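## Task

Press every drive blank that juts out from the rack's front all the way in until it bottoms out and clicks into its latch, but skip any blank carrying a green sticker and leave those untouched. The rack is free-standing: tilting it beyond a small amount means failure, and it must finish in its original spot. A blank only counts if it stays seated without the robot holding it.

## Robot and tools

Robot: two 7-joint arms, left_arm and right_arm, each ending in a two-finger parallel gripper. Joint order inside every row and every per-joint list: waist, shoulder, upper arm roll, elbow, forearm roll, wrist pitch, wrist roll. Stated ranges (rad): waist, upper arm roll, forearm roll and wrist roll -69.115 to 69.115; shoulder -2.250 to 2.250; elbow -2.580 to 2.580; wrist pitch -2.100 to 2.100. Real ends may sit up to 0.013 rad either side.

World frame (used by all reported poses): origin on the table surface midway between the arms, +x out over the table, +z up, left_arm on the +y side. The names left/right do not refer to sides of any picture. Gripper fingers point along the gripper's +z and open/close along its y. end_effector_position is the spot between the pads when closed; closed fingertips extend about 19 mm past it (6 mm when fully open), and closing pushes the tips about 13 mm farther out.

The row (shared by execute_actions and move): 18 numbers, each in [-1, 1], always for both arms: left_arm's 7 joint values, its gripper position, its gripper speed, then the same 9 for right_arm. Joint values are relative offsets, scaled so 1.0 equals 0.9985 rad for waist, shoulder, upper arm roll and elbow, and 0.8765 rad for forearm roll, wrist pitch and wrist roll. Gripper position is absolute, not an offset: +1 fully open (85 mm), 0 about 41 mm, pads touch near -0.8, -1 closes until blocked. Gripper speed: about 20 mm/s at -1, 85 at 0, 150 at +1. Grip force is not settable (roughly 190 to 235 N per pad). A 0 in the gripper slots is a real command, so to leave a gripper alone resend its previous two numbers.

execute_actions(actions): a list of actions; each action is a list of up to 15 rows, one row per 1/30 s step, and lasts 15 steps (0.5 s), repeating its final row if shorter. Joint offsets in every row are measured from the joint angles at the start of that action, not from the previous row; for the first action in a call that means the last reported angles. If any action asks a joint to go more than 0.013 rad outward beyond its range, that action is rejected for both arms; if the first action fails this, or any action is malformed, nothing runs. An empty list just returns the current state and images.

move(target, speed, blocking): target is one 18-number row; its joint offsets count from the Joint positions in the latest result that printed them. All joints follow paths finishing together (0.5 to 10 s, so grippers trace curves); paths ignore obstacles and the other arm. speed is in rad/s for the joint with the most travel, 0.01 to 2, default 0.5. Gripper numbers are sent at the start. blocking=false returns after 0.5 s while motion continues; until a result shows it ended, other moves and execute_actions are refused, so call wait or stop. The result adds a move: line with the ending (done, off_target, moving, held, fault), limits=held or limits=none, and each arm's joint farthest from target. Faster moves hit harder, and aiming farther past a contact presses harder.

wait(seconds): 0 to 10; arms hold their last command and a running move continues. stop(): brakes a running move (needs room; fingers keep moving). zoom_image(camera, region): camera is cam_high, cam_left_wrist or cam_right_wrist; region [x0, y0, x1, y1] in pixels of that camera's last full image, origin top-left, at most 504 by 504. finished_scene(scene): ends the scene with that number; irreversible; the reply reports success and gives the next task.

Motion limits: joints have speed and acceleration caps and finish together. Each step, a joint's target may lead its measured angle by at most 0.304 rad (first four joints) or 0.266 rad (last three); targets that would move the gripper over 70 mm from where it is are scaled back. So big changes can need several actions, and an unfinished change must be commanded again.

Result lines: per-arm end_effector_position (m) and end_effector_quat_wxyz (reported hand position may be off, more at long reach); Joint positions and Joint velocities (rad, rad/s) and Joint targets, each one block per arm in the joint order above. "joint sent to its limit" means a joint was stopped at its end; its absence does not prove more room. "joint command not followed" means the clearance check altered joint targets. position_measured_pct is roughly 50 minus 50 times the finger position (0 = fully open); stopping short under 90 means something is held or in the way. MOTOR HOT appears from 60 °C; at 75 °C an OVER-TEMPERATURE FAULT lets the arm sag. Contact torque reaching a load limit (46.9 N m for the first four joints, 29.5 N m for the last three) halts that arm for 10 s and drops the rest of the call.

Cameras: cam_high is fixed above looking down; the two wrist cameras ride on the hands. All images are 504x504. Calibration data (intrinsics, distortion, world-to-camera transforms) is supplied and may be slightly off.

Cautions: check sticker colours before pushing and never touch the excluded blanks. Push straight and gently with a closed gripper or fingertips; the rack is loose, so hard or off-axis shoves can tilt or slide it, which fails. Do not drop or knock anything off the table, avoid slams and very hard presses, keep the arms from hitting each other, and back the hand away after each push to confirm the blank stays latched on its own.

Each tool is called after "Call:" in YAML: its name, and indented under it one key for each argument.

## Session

Call:
execute_actions:
  actions: []

Scene clock: 0.00 s.
left_arm: end_effector_position=(+0.0298, +0.1300, +0.3361) position_measured_pct=0.0 end_effector_quat_wxyz=(+0.072, +0.746, +0.271, -0.604) | right_arm: end_effector_position=(+0.4376, +0.0288, +0.1925) position_measured_pct=0.0 end_effector_quat_wxyz=(+0.315, +0.280, +0.905, +0.050)
Joint names: [waist, shoulder, upper arm roll, elbow, forearm roll, wrist pitch, wrist roll]
Joint positions: left_arm=[ 0.254  0.368 -0.313  2.195  0.573  1.871 -1.123] | right_arm=[-1.621  0.749  0.695  1.545  0.207  0.689 -0.165]
Joint velocities: left_arm=[-0.001 -0.     0.001 -0.001 -0.001 -0.     0.001] | right_arm=[ 0.001  0.     0.     0.    -0.001 -0.     0.001]
Motor temperatures (°C, as the motors report them): left_arm=[25 25 22 25 37 29 32] | right_arm=[26 29 25 23 31 34 33]
Joint targets: left_arm=[0.254 0.368 -0.313 2.195 0.573 1.871 -1.123] | right_arm=[-1.621 0.749 0.695 1.545 0.207 0.689 -0.165]
camera_calibration (this result's frames):
cam_left_wrist: T_world_to_cam=[[0.443807, -0.868327, -0.221458, 0.184129], [-0.136224, -0.309629, 0.941049, -0.21469], [-0.885708, -0.387476, -0.255702, 0.309814], [0, 0, 0, 1]] pos_world=[0.163442, 0.213455, 0.32203]
cam_right_wrist: T_world_to_cam=[[0.44565, 0.851043, 0.277706, -0.2806], [0.641205, -0.519933, 0.564381, -0.322354], [0.624702, -0.0734503, -0.777401, 0.0290438], [0, 0, 0, 1]] pos_world=[0.313601, 0.0733334, 0.282434]

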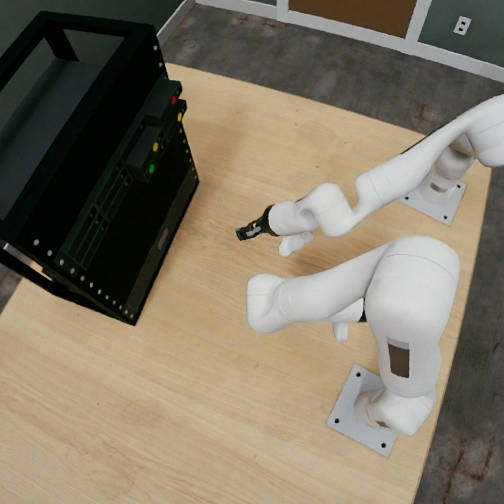

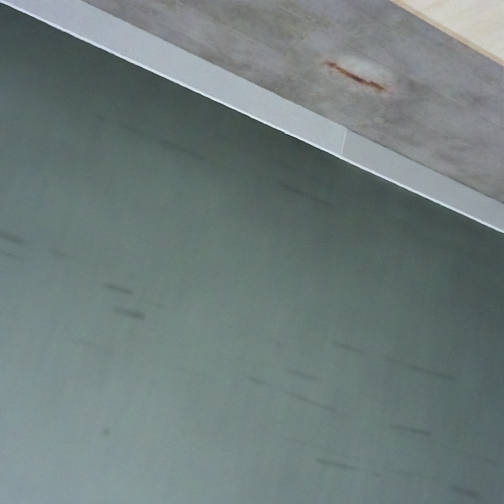

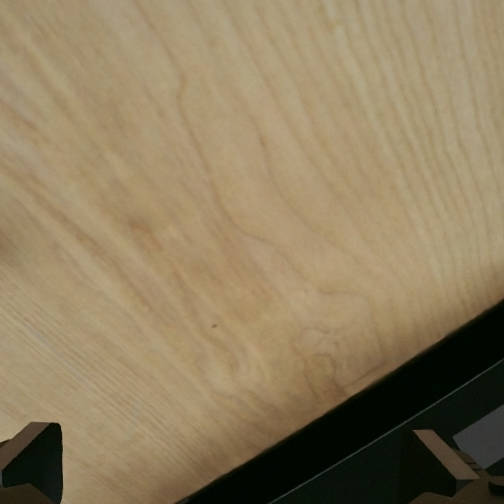

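Call:
move:
  target: [0,0,0,0,0,0,0,-1,1,1,0,0,0,0,0,0,1,0]
  speed: 0.8

Call:
move:
  target: [0,-0.17,0.313,0.2,-0.573,-1,1,-1,1,1,0,0,0,0,0,0,1,0]
  speed: 0.8

Call:
move:
  target: [0,0,0,0.02,0,-1,1,-1,1,0.3,0,0,0,0,0,0,1,0]
  speed: 0.8

Call:
move:
  target: [0.15,0,0,0,0,-1,1,-1,1,0,0,0,0,0,0,0,1,0]
  speed: 0.8

Call:
move:
  target: [0,0,0,0,0,-0.33,1,-1,1,0,0,0,0,0,0,0,1,0]
  speed: 0.8

Call:
zoom_image:
  camera: "cam_high"
  region: [60, 60, 240, 260]

Scene clock: 12.50 s.
left_arm: end_effector_position=(+0.0298, +0.1300, +0.3361) position_measured_pct=91.7 end_effector_quat_wxyz=(+0.072, +0.746, +0.271, -0.604) | right_arm: end_effector_position=(+0.5766, -0.5410, +0.1925) position_measured_pct=0.0 end_effector_quat_wxyz=(+0.301, +0.679, +0.661, -0.107)
Joint names: [waist, shoulder, upper arm roll, elbow, forearm roll, wrist pitch, wrist roll]
Joint positions: left_arm=[ 0.254  0.368 -0.313  2.195  0.573  1.871 -1.123] | right_arm=[-0.623  0.749  0.695  1.545  0.207  0.689 -0.165]
Joint velocities: left_arm=[-0.001  0.    -0.    -0.    -0.    -0.001 -0.   ] | right_arm=[ 0.002  0.    -0.001  0.    -0.001 -0.    -0.001]
Motor temperatures (°C, as the motors report them): left_arm=[25 25 22 25 37 29 32] | right_arm=[26 29 25 23 31 34 33]
Joint targets: left_arm=[0.254 0.368 -0.313 2.195 0.573 1.871 -1.123] | right_arm=[-0.623 0.749 0.695 1.545 0.207 0.689 -0.165]
move: done; limits=none; left_arm: farthest joint: the waist, 0.000 radians from its target (0.000 radians at the start); right_arm: farthest joint: the waist, 0.000 radians from its target (0.999 radians at the start)
camera_calibration (this result's frames):
cam_left_wrist: T_world_to_cam=[[0.443807, -0.868327, -0.221458, 0.184128], [-0.136224, -0.309629, 0.941049, -0.214689], [-0.885708, -0.387477, -0.255703, 0.309815], [0, 0, 0, 1]] pos_world=[0.163442, 0.213455, 0.32203]
cam_right_wrist: T_world_to_cam=[[0.956768, 0.0864559, 0.277706, -0.565983], [-0.0896662, -0.820617, 0.5644, -0.448981], [0.276686, -0.5649, -0.777388, -0.164836], [0, 0, 0, 1]] pos_world=[0.546863, -0.412625, 0.28244]

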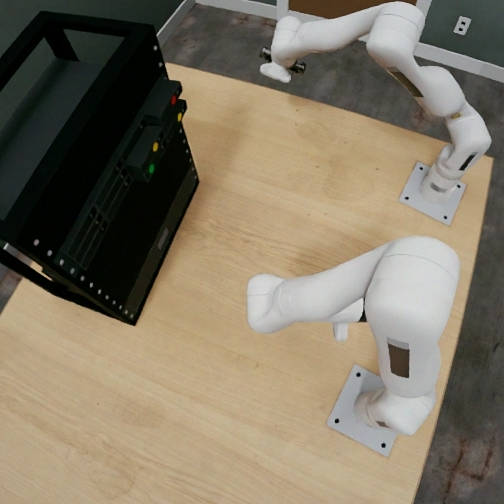

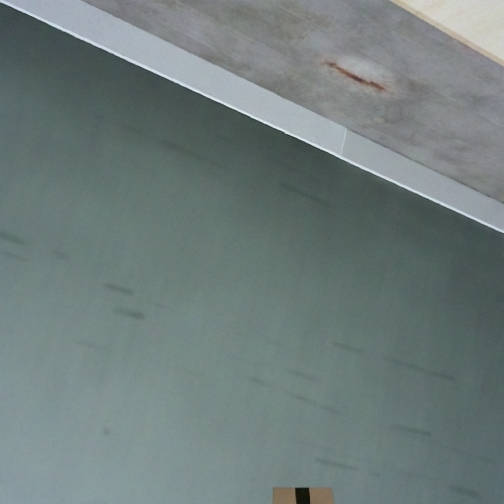

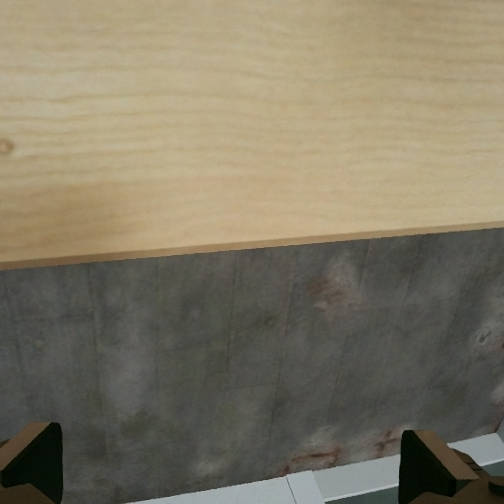

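Scene clock: 14.67 s.
left_arm: end_effector_position=(+0.0740, +0.2455, +0.1486) position_measured_pct=91.7 end_effector_quat_wxyz=(-0.149, +0.852, +0.475, -0.166) | right_arm: end_effector_position=(+0.1730, -0.9664, +0.1926) position_measured_pct=0.0 end_effector_quat_wxyz=(+0.213, +0.913, +0.255, -0.238)
Joint names: [waist, shoulder, upper arm roll, elbow, forearm roll, wrist pitch, wrist roll]
Joint positions: left_arm=[ 0.254  0.198 -0.     2.395  0.071  0.994 -0.246] | right_arm=[ 0.375  0.749  0.695  1.545  0.207  0.689 -0.165]
Joint velocities: left_arm=[ 0.    -0.     0.    -0.001 -0.001 -0.001 -0.001] | right_arm=[ 0.002  0.    -0.001 -0.    -0.    -0.     0.002]
Motor temperatures (°C, as the motors report them): left_arm=[25 25 22 25 37 29 32] | right_arm=[26 29 25 23 31 34 33]
Joint targets: left_arm=[0.254 0.198 -0.000 2.395 0.071 0.994 -0.246] | right_arm=[0.376 0.749 0.695 1.545 0.207 0.689 -0.165]
move: done; limits=none; left_arm: farthest joint: the waist, 0.000 radians from its target (0.000 radians at the start); right_arm: farthest joint: the waist, 0.000 radians from its target (0.998 radians at the start)
camera_calibration (this result's frames):
cam_left_wrist: T_world_to_cam=[[0.729015, -0.510556, -0.455927, 0.149193], [-0.507533, -0.85011, 0.140438, 0.282722], [-0.459289, 0.129016, -0.878867, 0.280041], [0, 0, 0, 1]] pos_world=[0.163347, 0.280387, 0.274435]
cam_right_wrist: T_world_to_cam=[[0.590991, -0.75737, 0.277705, -0.895297], [-0.738334, -0.369181, 0.564418, -0.285845], [-0.32495, -0.538605, -0.777375, -0.164036], [0, 0, 0, 1]] pos_world=[0.26476, -0.87195, 0.282447]

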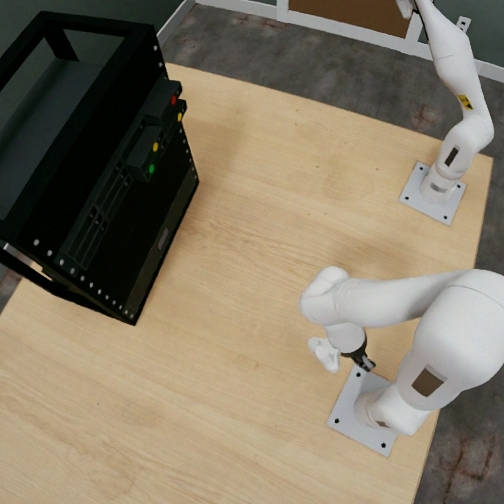

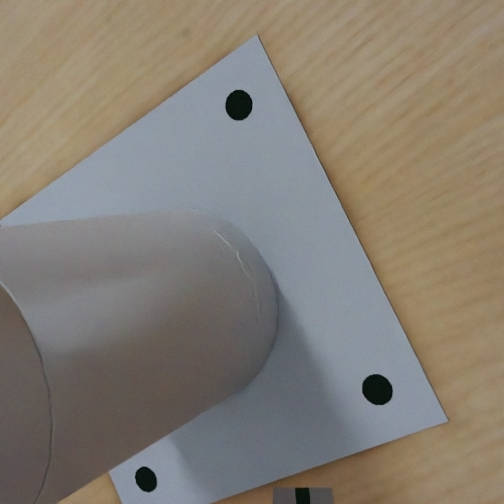

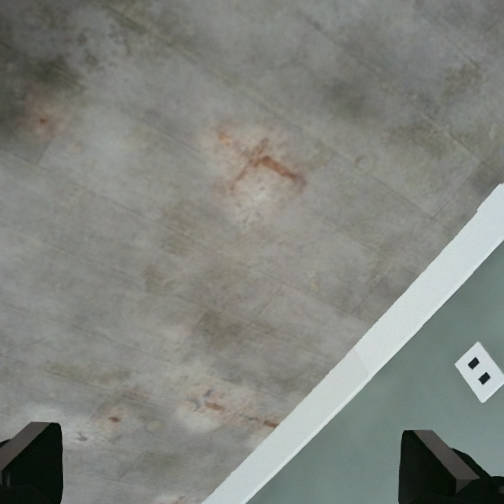

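Scene clock: 16.37 s.
left_arm: end_effector_position=(+0.3161, +0.1714, +0.1404) position_measured_pct=91.7 end_effector_quat_wxyz=(+0.198, +0.566, +0.799, +0.047) | right_arm: end_effector_position=(-0.0073, -0.9961, +0.1926) position_measured_pct=0.0 end_effector_quat_wxyz=(+0.175, +0.940, +0.117, -0.267)
Joint names: [waist, shoulder, upper arm roll, elbow, forearm roll, wrist pitch, wrist roll]
Joint positions: left_arm=[ 0.254  0.198 -0.     2.415  0.071  0.118  0.63 ] | right_arm=[ 0.675  0.749  0.695  1.545  0.207  0.689 -0.165]
Joint velocities: left_arm=[ 0.002  0.    -0.    -0.001  0.    -0.     0.001] | right_arm=[ 0.002 -0.    -0.001  0.    -0.001  0.     0.002]
Motor temperatures (°C, as the motors report them): left_arm=[25 25 22 25 37 29 32] | right_arm=[26 29 25 23 31 34 33]
Joint targets: left_arm=[0.254 0.198 -0.000 2.415 0.071 0.118 0.630] | right_arm=[0.675 0.749 0.695 1.545 0.207 0.689 -0.165]
move: done; limits=none; left_arm: farthest joint: the wrist pitch, 0.001 radians from its target (0.877 radians at the start); right_arm: farthest joint: the waist, 0.000 radians from its target (0.299 radians at the start)
camera_calibration (this result's frames):
cam_left_wrist: T_world_to_cam=[[0.907115, 0.335488, 0.254147, -0.369863], [0.272456, -0.928318, 0.252968, 0.0947797], [0.320797, -0.160227, -0.933497, 0.204295], [0, 0, 0, 1]] pos_world=[0.244147, 0.244804, 0.260732]
cam_right_wrist: T_world_to_cam=[[0.341336, -0.897981, 0.277705, -0.953084], [-0.814367, -0.135001, 0.56443, -0.197198], [-0.469357, -0.418814, -0.777367, -0.120316], [0, 0, 0, 1]] pos_world=[0.108259, -0.932863, 0.282451]

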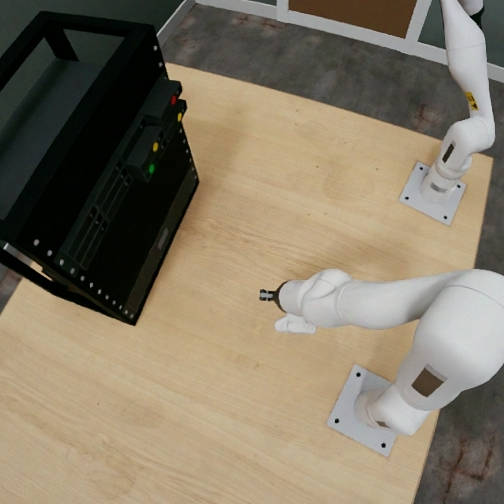

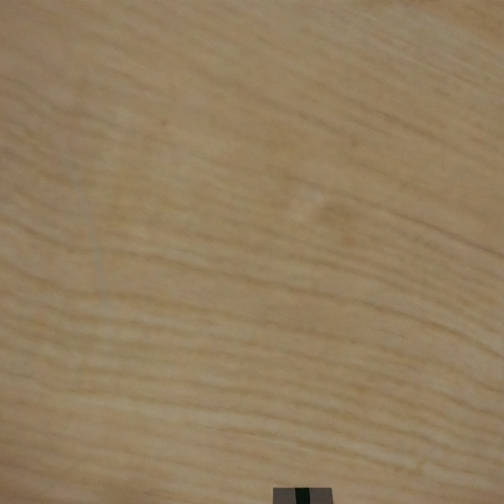

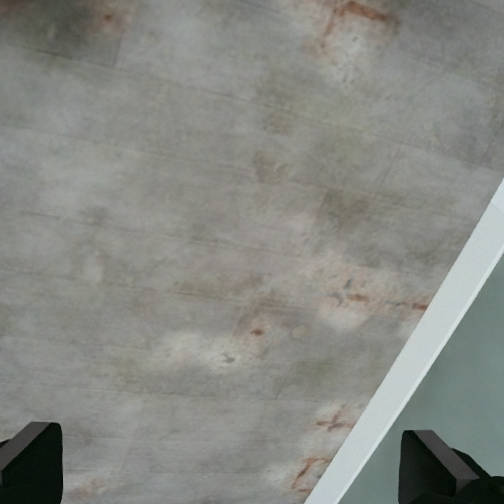

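Scene clock: 18.07 s.
left_arm: end_effector_position=(+0.4500, +0.0542, +0.3384) position_measured_pct=91.7 end_effector_quat_wxyz=(+0.586, +0.192, +0.777, -0.128) | right_arm: end_effector_position=(-0.0073, -0.9961, +0.1926) position_measured_pct=0.0 end_effector_quat_wxyz=(+0.175, +0.940, +0.117, -0.267)
Joint names: [waist, shoulder, upper arm roll, elbow, forearm roll, wrist pitch, wrist roll]
Joint positions: left_arm=[ 0.404  0.198 -0.     2.415  0.071 -0.758  1.507] | right_arm=[ 0.675  0.749  0.695  1.545  0.207  0.689 -0.165]
Joint velocities: left_arm=[ 0.001  0.     0.    -0.    -0.002 -0.     0.001] | right_arm=[ 0.    -0.    -0.001 -0.    -0.    -0.     0.   ]
Motor temperatures (°C, as the motors report them): left_arm=[25 25 22 25 37 29 32] | right_arm=[26 29 25 23 31 34 33]
Joint targets: left_arm=[0.404 0.198 -0.000 2.415 0.071 -0.759 1.507] | right_arm=[0.675 0.749 0.695 1.545 0.207 0.689 -0.165]
move: done; limits=none; left_arm: farthest joint: the waist, 0.000 radians from its target (0.150 radians at the start); right_arm: farthest joint: the waist, 0.000 radians from its target (0.000 radians at the start)
camera_calibration (this result's frames):
cam_left_wrist: T_world_to_cam=[[0.497821, 0.866973, 0.0230437, -0.268701], [0.239846, -0.163158, 0.957002, -0.365633], [0.833455, -0.470889, -0.289164, -0.104575], [0, 0, 0, 1]] pos_world=[0.308619, 0.124058, 0.325865]
cam_right_wrist: T_world_to_cam=[[0.341338, -0.897979, 0.277707, -0.953084], [-0.814367, -0.135001, 0.564431, -0.197198], [-0.469356, -0.418817, -0.777365, -0.120319], [0, 0, 0, 1]] pos_world=[0.10826, -0.932864, 0.282451]

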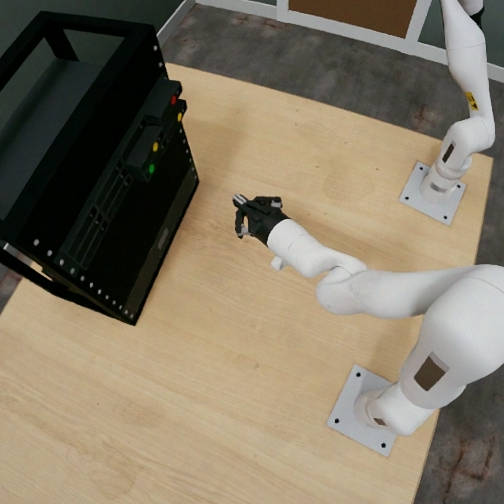

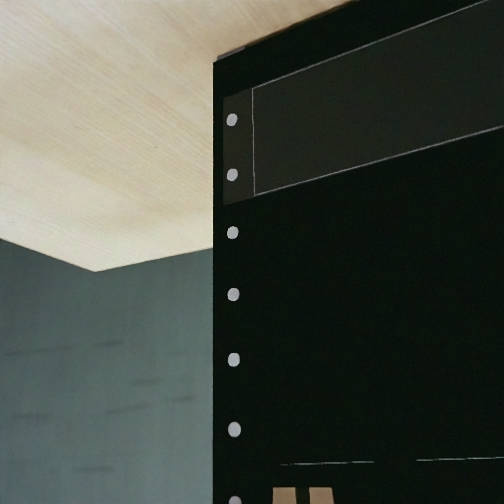

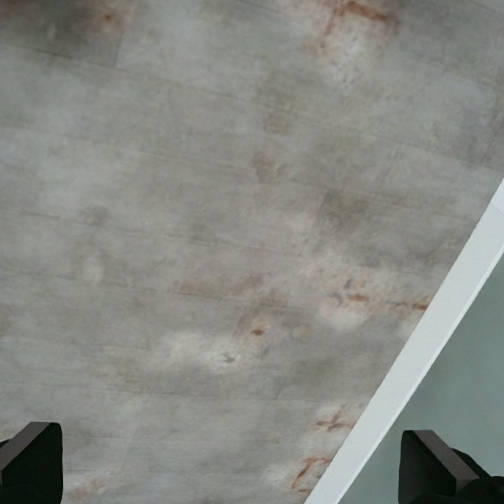

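Scene clock: 19.77 s.
left_arm: end_effector_position=(+0.4627, +0.0516, +0.4272) position_measured_pct=91.7 end_effector_quat_wxyz=(+0.565, -0.140, +0.692, -0.428) | right_arm: end_effector_position=(-0.0073, -0.9961, +0.1926) position_measured_pct=0.0 end_effector_quat_wxyz=(+0.175, +0.940, +0.117, -0.267)
Joint names: [waist, shoulder, upper arm roll, elbow, forearm roll, wrist pitch, wrist roll]
Joint positions: left_arm=[ 0.404  0.198 -0.     2.415  0.071 -1.048  2.383] | right_arm=[ 0.675  0.749  0.695  1.545  0.207  0.689 -0.165]
Joint velocities: left_arm=[ 0.001  0.    -0.     0.001 -0.    -0.002  0.002] | right_arm=[ 0.     0.     0.     0.     0.002 -0.    -0.002]
Motor temperatures (°C, as the motors report them): left_arm=[25 25 22 25 37 29 32] | right_arm=[26 29 25 23 31 34 33]
Joint targets: left_arm=[0.404 0.198 -0.000 2.415 0.071 -1.048 2.383] | right_arm=[0.675 0.749 0.695 1.545 0.207 0.689 -0.165]
move: done; limits=none; left_arm: farthest joint: the waist, 0.000 radians from its target (0.000 radians at the start); right_arm: farthest joint: the waist, 0.000 radians from its target (0.000 radians at the start)
camera_calibration (this result's frames):
cam_left_wrist: T_world_to_cam=[[0.341316, 0.579361, -0.740165, 0.138457], [0.324713, 0.666295, 0.671276, -0.414068], [0.88208, -0.469458, 0.039291, -0.253574], [0, 0, 0, 1]] pos_world=[0.310868, 0.0766324, 0.390398]
cam_right_wrist: T_world_to_cam=[[0.34134, -0.897978, 0.277709, -0.953085], [-0.814366, -0.135001, 0.564431, -0.197199], [-0.469356, -0.41882, -0.777364, -0.120322], [0, 0, 0, 1]] pos_world=[0.10826, -0.932865, 0.282451]

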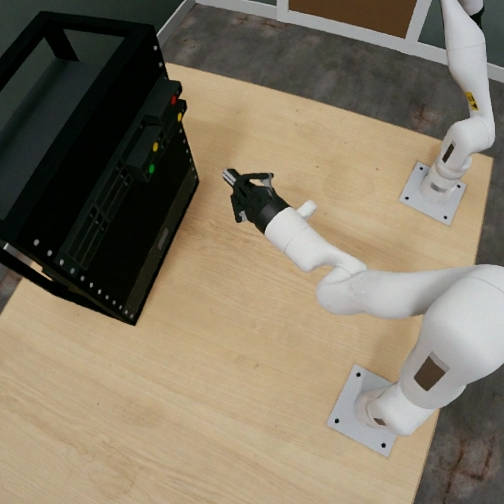

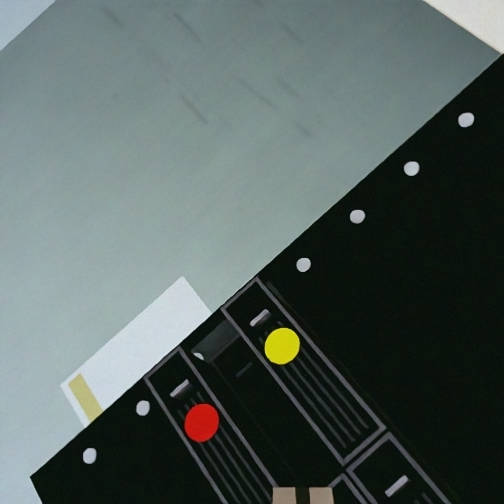

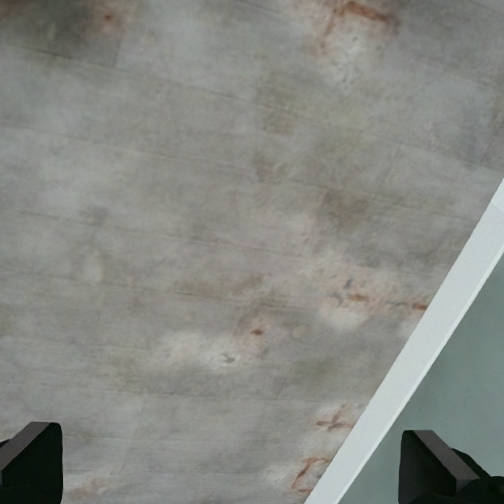

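Region (60, 60, 240, 260) of cam_high's 504x504 image, scaled by 2.520, with more detail than that image has; it fills the left 454 columns of this view, and the rest is white.

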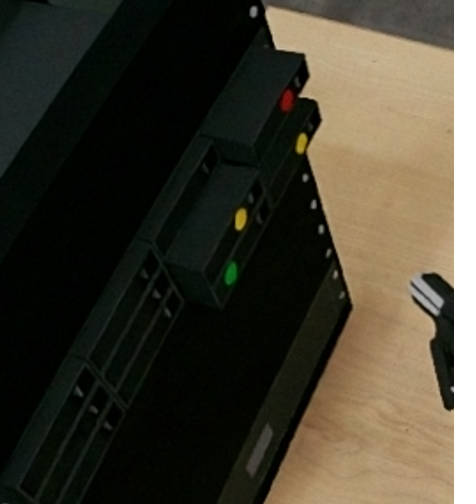

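Call:
move:
  target: [-0.114,0.185,0,-0.239,-0.08,0.062,-0.864,-1,1,0,0,0,0,0,0,0,1,0]
  speed: 0.6

Scene clock: 29.93 s.
left_arm: end_effector_position=(+0.5658, +0.0558, +0.4142) position_measured_pct=91.7 end_effector_quat_wxyz=(+0.691, +0.119, +0.695, -0.158) | right_arm: end_effector_position=(-0.0073, -0.9961, +0.1926) position_measured_pct=0.0 end_effector_quat_wxyz=(+0.175, +0.940, +0.117, -0.267)
Joint names: [waist, shoulder, upper arm roll, elbow, forearm roll, wrist pitch, wrist roll]
Joint positions: left_arm=[ 0.29   0.383 -0.     2.176  0.001 -0.993  1.626] | right_arm=[ 0.675  0.749  0.695  1.545  0.207  0.689 -0.165]
Joint velocities: left_arm=[-0.002  0.002  0.001 -0.001  0.    -0.001 -0.001] | right_arm=[-0.001  0.    -0.    -0.    -0.    -0.     0.002]
Motor temperatures (°C, as the motors report them): left_arm=[25 25 22 25 37 29 32] | right_arm=[26 29 25 23 31 34 33]
Joint targets: left_arm=[0.290 0.383 -0.000 2.176 0.001 -0.993 1.626] | right_arm=[0.675 0.749 0.695 1.545 0.207 0.689 -0.165]
move: done; limits=none; left_arm: farthest joint: the waist, 0.000 radians from its target (0.113 radians at the start); right_arm: farthest joint: the waist, 0.000 radians from its target (0.000 radians at the start)
camera_calibration (this result's frames):
cam_left_wrist: T_world_to_cam=[[0.433602, 0.90011, -0.0423117, -0.26798], [0.0178767, 0.0383536, 0.999104, -0.368791], [0.900927, -0.43397, 0.000539217, -0.338626], [0, 0, 0, 1]] pos_world=[0.427866, 0.108402, 0.357304]
cam_right_wrist: T_world_to_cam=[[0.341342, -0.897977, 0.277711, -0.953086], [-0.814365, -0.135001, 0.564432, -0.197199], [-0.469356, -0.418823, -0.777363, -0.120325], [0, 0, 0, 1]] pos_world=[0.10826, -0.932866, 0.282452]

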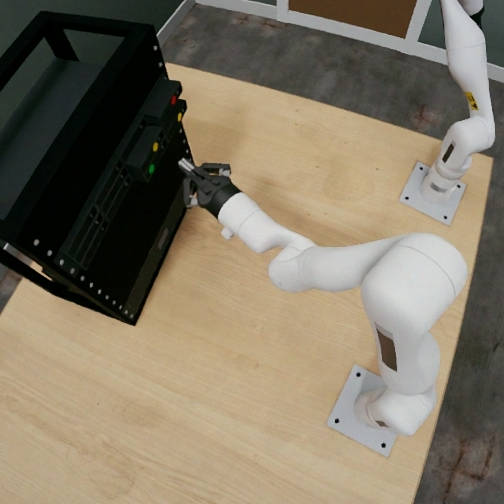

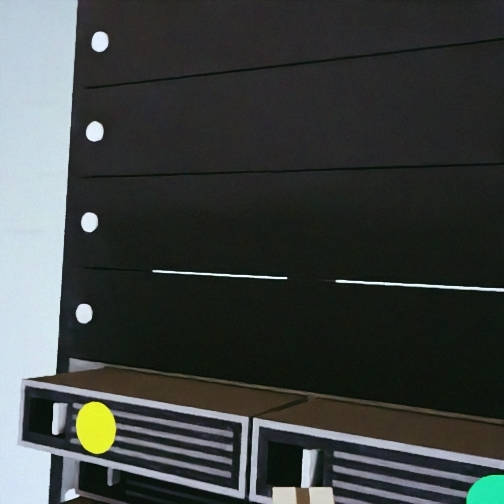

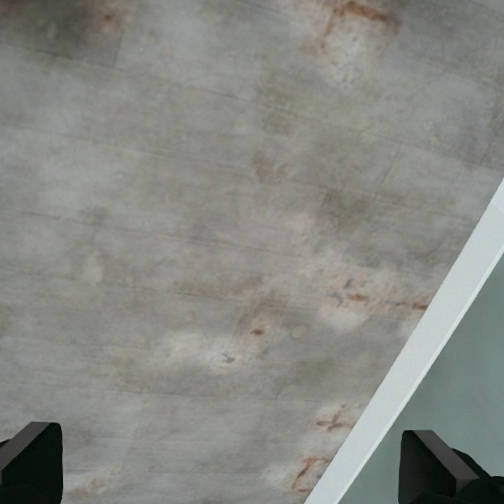

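Call:
move:
  target: [-0.01,-0.079,0,-0.046,0,0.141,0,-1,1,0,0,0,0,0,0,0,1,0]
  speed: 0.3

Call:
move:
  target: [-0.02,0.075,0,-0.13,0,0.065,0,-1,1,0,0,0,0,0,0,0,1,0]
  speed: 0.1

Scene clock: 39.37 s.
left_arm: end_effector_position=(+0.5686, +0.0616, +0.4492) position_measured_pct=91.7 end_effector_quat_wxyz=(+0.692, +0.116, +0.695, -0.155) | right_arm: end_effector_position=(-0.0073, -0.9961, +0.1926) position_measured_pct=0.0 end_effector_quat_wxyz=(+0.175, +0.940, +0.117, -0.267)
Joint names: [waist, shoulder, upper arm roll, elbow, forearm roll, wrist pitch, wrist roll]
Joint positions: left_arm=[ 0.28   0.304 -0.     2.131  0.001 -0.87   1.626] | right_arm=[ 0.675  0.749  0.695  1.545  0.207  0.689 -0.165]
Joint velocities: left_arm=[-0.    -0.003  0.     0.     0.001 -0.001 -0.   ] | right_arm=[ 0.     0.    -0.     0.     0.002 -0.     0.001]
Motor temperatures (°C, as the motors report them): left_arm=[25 25 22 25 37 29 32] | right_arm=[26 29 25 24 31 34 33]
Joint targets: left_arm=[0.280 0.304 -0.000 2.131 0.001 -0.870 1.626] | right_arm=[0.675 0.749 0.695 1.545 0.207 0.689 -0.165]
move: done; limits=none; left_arm: farthest joint: the waist, 0.000 radians from its target (0.010 radians at the start); right_arm: farthest joint: the waist, 0.000 radians from its target (0.000 radians at the start)
camera_calibration (this result's frames):
cam_left_wrist: T_world_to_cam=[[0.424717, 0.904334, -0.0423807, -0.268049], [0.0166141, 0.0390191, 0.9991, -0.4033], [0.905174, -0.425039, 0.00154736, -0.342068], [0, 0, 0, 1]] pos_world=[0.430176, 0.11275, 0.392107]
cam_right_wrist: T_world_to_cam=[[0.341343, -0.897975, 0.277713, -0.953086], [-0.814365, -0.135001, 0.564433, -0.197199], [-0.469356, -0.418826, -0.777361, -0.120329], [0, 0, 0, 1]] pos_world=[0.108261, -0.932867, 0.282452]

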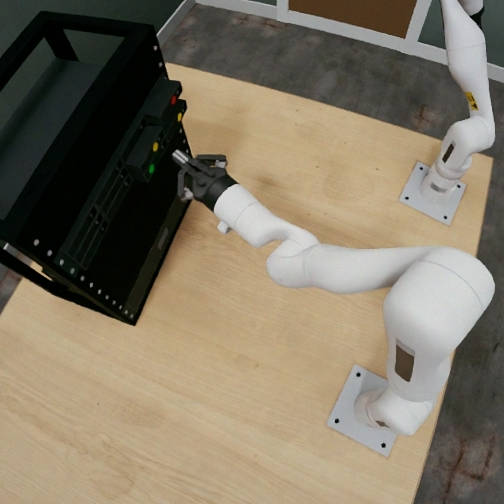

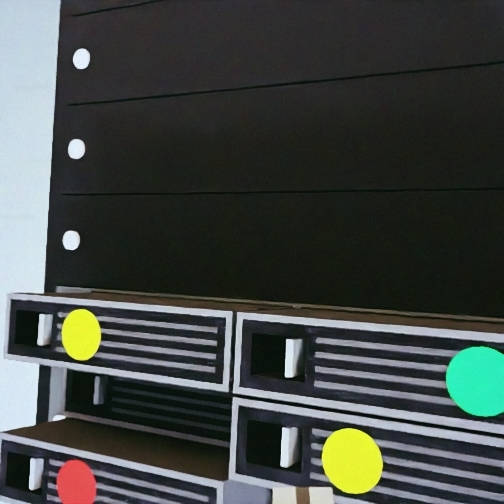

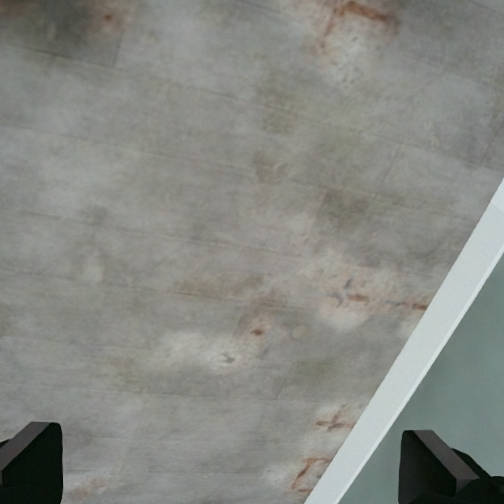

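Scene clock: 41.03 s.
left_arm: end_effector_position=(+0.6134, +0.0581, +0.4496) position_measured_pct=91.7 end_effector_quat_wxyz=(+0.693, +0.109, +0.697, -0.148) | right_arm: end_effector_position=(-0.0073, -0.9961, +0.1926) position_measured_pct=0.0 end_effector_quat_wxyz=(+0.175, +0.940, +0.117, -0.267)
Joint names: [waist, shoulder, upper arm roll, elbow, forearm roll, wrist pitch, wrist roll]
Joint positions: left_arm=[ 0.26   0.379 -0.     2.001  0.001 -0.813  1.626] | right_arm=[ 0.675  0.749  0.695  1.545  0.207  0.689 -0.165]
Joint velocities: left_arm=[ 0.001  0.002  0.    -0.001 -0.001  0.001 -0.   ] | right_arm=[-0.    -0.    -0.001 -0.     0.002  0.    -0.001]
Motor temperatures (°C, as the motors report them): left_arm=[25 25 22 25 37 29 32] | right_arm=[26 29 25 24 31 34 33]
Joint targets: left_arm=[0.260 0.379 -0.000 2.001 0.001 -0.813 1.626] | right_arm=[0.675 0.749 0.695 1.545 0.207 0.689 -0.165]
move: done; limits=none; left_arm: farthest joint: the waist, 0.000 radians from its target (0.020 radians at the start); right_arm: farthest joint: the waist, 0.000 radians from its target (0.000 radians at the start)
camera_calibration (this result's frames):
cam_left_wrist: T_world_to_cam=[[0.406577, 0.912628, -0.0424919, -0.27318], [0.0176174, 0.0386693, 0.999097, -0.404985], [0.913447, -0.406958, -0.000356109, -0.38935], [0, 0, 0, 1]] pos_world=[0.473854, 0.106523, 0.392873]
cam_right_wrist: T_world_to_cam=[[0.341345, -0.897974, 0.277715, -0.953087], [-0.814364, -0.135001, 0.564434, -0.1972], [-0.469355, -0.418828, -0.77736, -0.120332], [0, 0, 0, 1]] pos_world=[0.108261, -0.932868, 0.282452]

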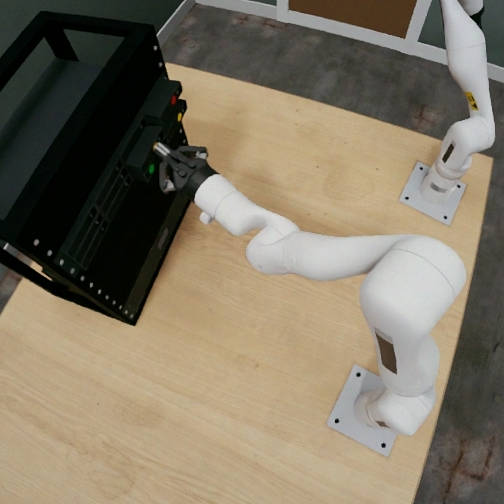

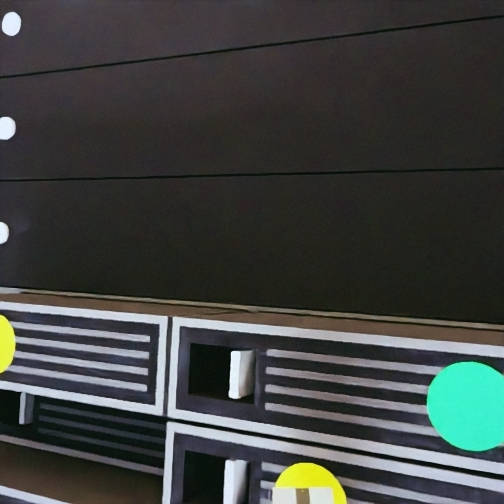

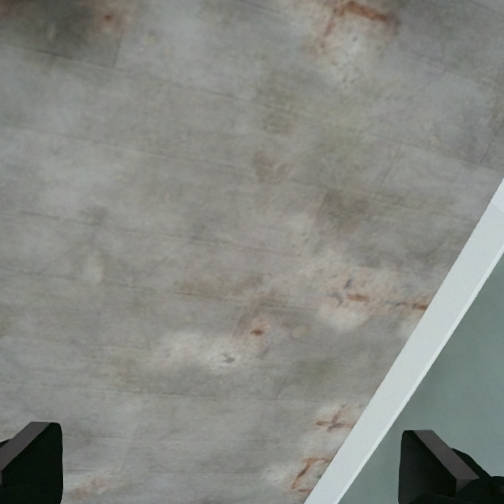

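Call:
move:
  target: [-0.023,0.09,0,-0.175,0,0.085,0,-1,1,0,0,0,0,0,0,0,1,0]
  speed: 0.06

Call:
move:
  target: [0.03,-0.15,0,0.28,0,-0.13,0,-1,1,0,0,0,0,0,0,0,1,0]
  speed: 0.2

Scene clock: 48.83 s.
left_arm: end_effector_position=(+0.6590, +0.0537, +0.4549) position_measured_pct=91.7 end_effector_quat_wxyz=(+0.694, +0.103, +0.698, -0.143) | right_arm: end_effector_position=(-0.0073, -0.9961, +0.1926) position_measured_pct=0.0 end_effector_quat_wxyz=(+0.175, +0.940, +0.117, -0.267)
Joint names: [waist, shoulder, upper arm roll, elbow, forearm roll, wrist pitch, wrist roll]
Joint positions: left_arm=[ 0.241  0.449  0.002  1.854  0.001 -0.737  1.626] | right_arm=[ 0.675  0.749  0.695  1.545  0.207  0.689 -0.165]
Joint velocities: left_arm=[-0.  0. -0.  0. -0.  0. -0.] | right_arm=[-0.     0.    -0.001 -0.    -0.     0.     0.001]
Motor temperatures (°C, as the motors report them): left_arm=[25 26 22 26 37 29 32] | right_arm=[26 29 25 24 31 34 33]
Joint targets: left_arm=[0.237 0.469 -0.000 1.826 0.001 -0.738 1.626] | right_arm=[0.675 0.749 0.695 1.545 0.207 0.689 -0.165]
move: off_target (left_arm); limits=none; left_arm: farthest joint: the elbow, 0.028 radians from its target (0.174 radians at the start); right_arm: farthest joint: the waist, 0.000 radians from its target (0.000 radians at the start)
camera_calibration (this result's frames):
cam_left_wrist: T_world_to_cam=[[0.391294, 0.91924, -0.0434497, -0.277402], [0.0172091, 0.0398969, 0.999056, -0.410666], [0.920105, -0.391672, -0.000207886, -0.438058], [0, 0, 0, 1]] pos_world=[0.518672, 0.0998086, 0.398134]
cam_right_wrist: T_world_to_cam=[[0.341347, -0.897973, 0.277717, -0.953087], [-0.814364, -0.135001, 0.564435, -0.1972], [-0.469355, -0.418831, -0.777359, -0.120335], [0, 0, 0, 1]] pos_world=[0.108262, -0.932869, 0.282452]

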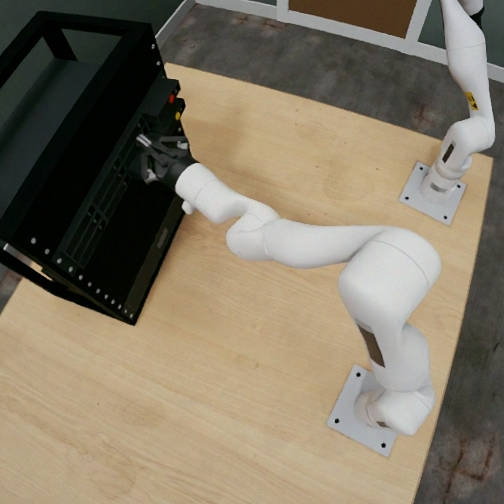

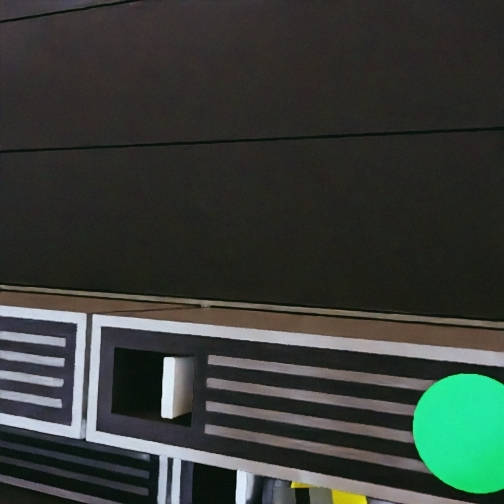

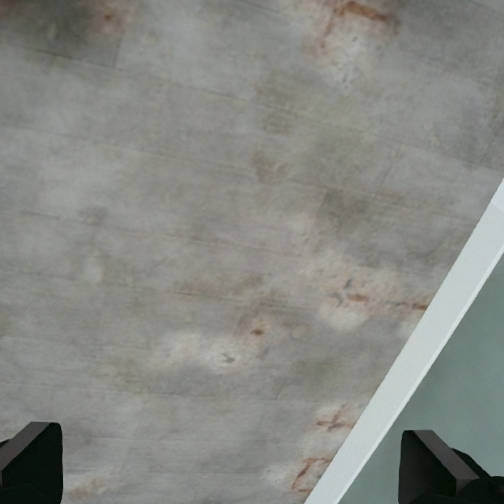

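Scene clock: 50.67 s.
left_arm: end_effector_position=(+0.5690, +0.0661, +0.4444) position_measured_pct=91.7 end_effector_quat_wxyz=(+0.686, +0.114, +0.702, -0.152) | right_arm: end_effector_position=(-0.0073, -0.9961, +0.1926) position_measured_pct=0.0 end_effector_quat_wxyz=(+0.175, +0.940, +0.117, -0.267)
Joint names: [waist, shoulder, upper arm roll, elbow, forearm roll, wrist pitch, wrist roll]
Joint positions: left_arm=[ 0.271  0.3    0.002  2.134  0.001 -0.851  1.626] | right_arm=[ 0.675  0.749  0.695  1.545  0.207  0.689 -0.165]
Joint velocities: left_arm=[ 0.001 -0.003 -0.     0.001  0.    -0.     0.   ] | right_arm=[ 0.     0.    -0.001 -0.     0.001 -0.    -0.001]
Motor temperatures (°C, as the motors report them): left_arm=[25 26 22 26 37 29 32] | right_arm=[26 29 25 24 31 34 33]
Joint targets: left_arm=[0.271 0.299 0.002 2.134 0.001 -0.851 1.626] | right_arm=[0.675 0.749 0.695 1.545 0.207 0.689 -0.165]
move: done; limits=none; left_arm: farthest joint: the waist, 0.000 radians from its target (0.029 radians at the start); right_arm: farthest joint: the waist, 0.000 radians from its target (0.000 radians at the start)
camera_calibration (this result's frames):
cam_left_wrist: T_world_to_cam=[[0.417986, 0.907388, -0.0439837, -0.268163], [0.0331943, 0.0331286, 0.9989, -0.407659], [0.907847, -0.418986, -0.0162728, -0.334535], [0, 0, 0, 1]] pos_world=[0.429327, 0.116667, 0.389971]
cam_right_wrist: T_world_to_cam=[[0.341349, -0.897971, 0.27772, -0.953088], [-0.814363, -0.135001, 0.564436, -0.1972], [-0.469355, -0.418834, -0.777357, -0.120338], [0, 0, 0, 1]] pos_world=[0.108262, -0.93287, 0.282452]

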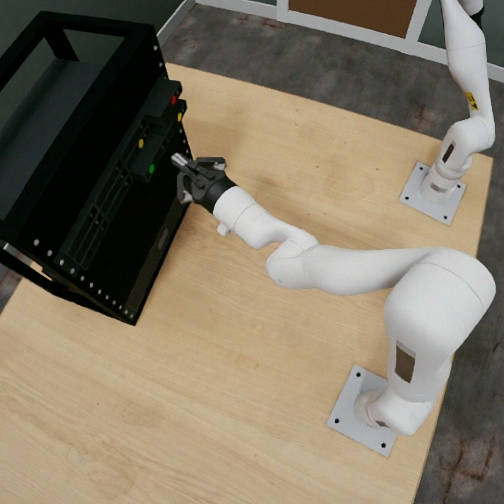

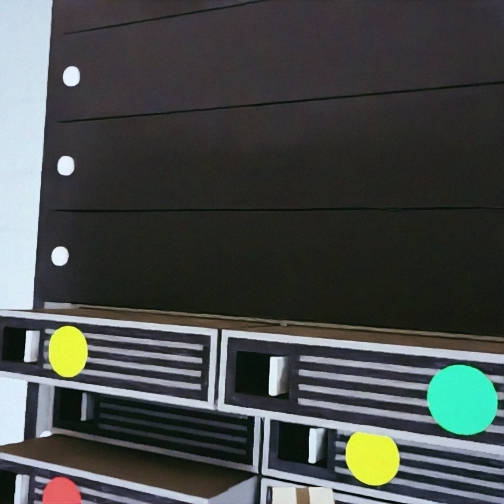

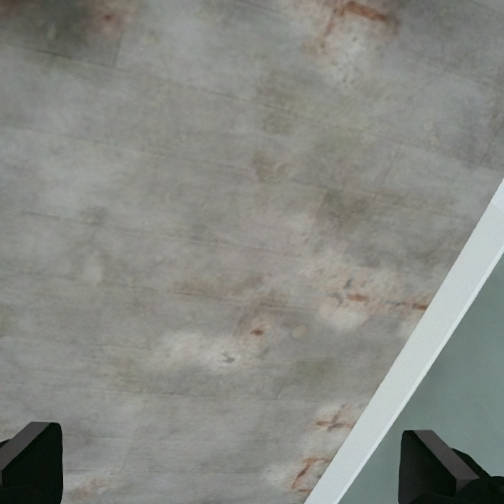

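Call:
move:
  target: [0.114,0.176,0,-0.188,0,-0.007,0,-1,1,0,0,0,0,0,0,0,1,0]
  speed: 0.3

Call:
zoom_image:
  camera: "cam_high"
  region: [80, 60, 230, 210]

Scene clock: 56.20 s.
left_arm: end_effector_position=(+0.5985, -0.0323, +0.4247) position_measured_pct=91.7 end_effector_quat_wxyz=(+0.683, +0.152, +0.688, -0.192) | right_arm: end_effector_position=(-0.0073, -0.9961, +0.1926) position_measured_pct=0.0 end_effector_quat_wxyz=(+0.175, +0.940, +0.117, -0.267)
Joint names: [waist, shoulder, upper arm roll, elbow, forearm roll, wrist pitch, wrist roll]
Joint positions: left_arm=[ 0.385  0.475  0.002  1.946  0.001 -0.857  1.626] | right_arm=[ 0.675  0.749  0.695  1.545  0.207  0.689 -0.165]
Joint velocities: left_arm=[ 0.001  0.003 -0.     0.     0.    -0.002 -0.   ] | right_arm=[-0.     0.     0.001  0.     0.001  0.     0.   ]
Motor temperatures (°C, as the motors report them): left_arm=[25 26 22 26 37 29 32] | right_arm=[26 29 25 24 31 34 33]
Joint targets: left_arm=[0.385 0.475 0.002 1.946 0.001 -0.857 1.626] | right_arm=[0.675 0.749 0.695 1.545 0.207 0.689 -0.165]
move: done; limits=none; left_arm: farthest joint: the shoulder, 0.001 radians from its target (0.176 radians at the start); right_arm: farthest joint: the waist, 0.000 radians from its target (0.000 radians at the start)
camera_calibration (this result's frames):
cam_left_wrist: T_world_to_cam=[[0.51882, 0.853787, -0.0432881, -0.254507], [0.0207308, 0.0380562, 0.999061, -0.378216], [0.854632, -0.51923, 0.00204463, -0.382002], [0, 0, 0, 1]] pos_world=[0.466355, 0.0333417, 0.367625]
cam_right_wrist: T_world_to_cam=[[0.341351, -0.89797, 0.277722, -0.953089], [-0.814362, -0.135001, 0.564437, -0.1972], [-0.469354, -0.418837, -0.777356, -0.120341], [0, 0, 0, 1]] pos_world=[0.108262, -0.932871, 0.282453]

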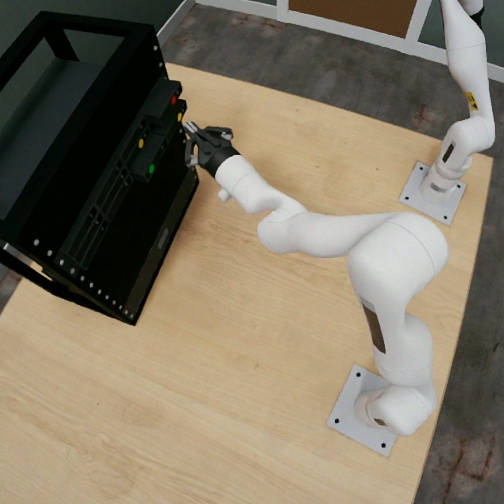

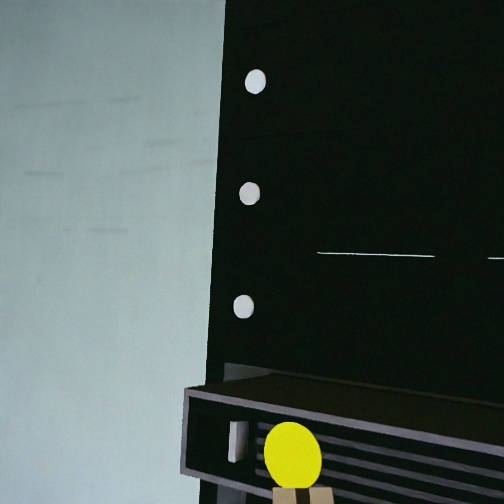

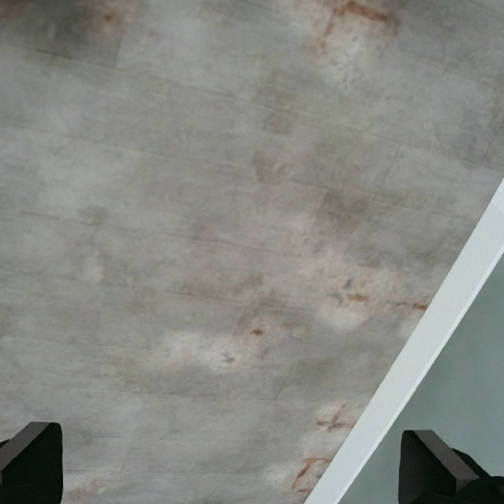

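Region (80, 60, 230, 210) of cam_high's 504x504 image, scaled by 3.360, with more detail than that image has.

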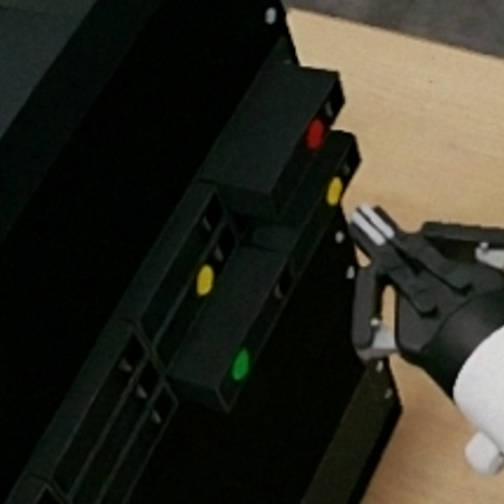

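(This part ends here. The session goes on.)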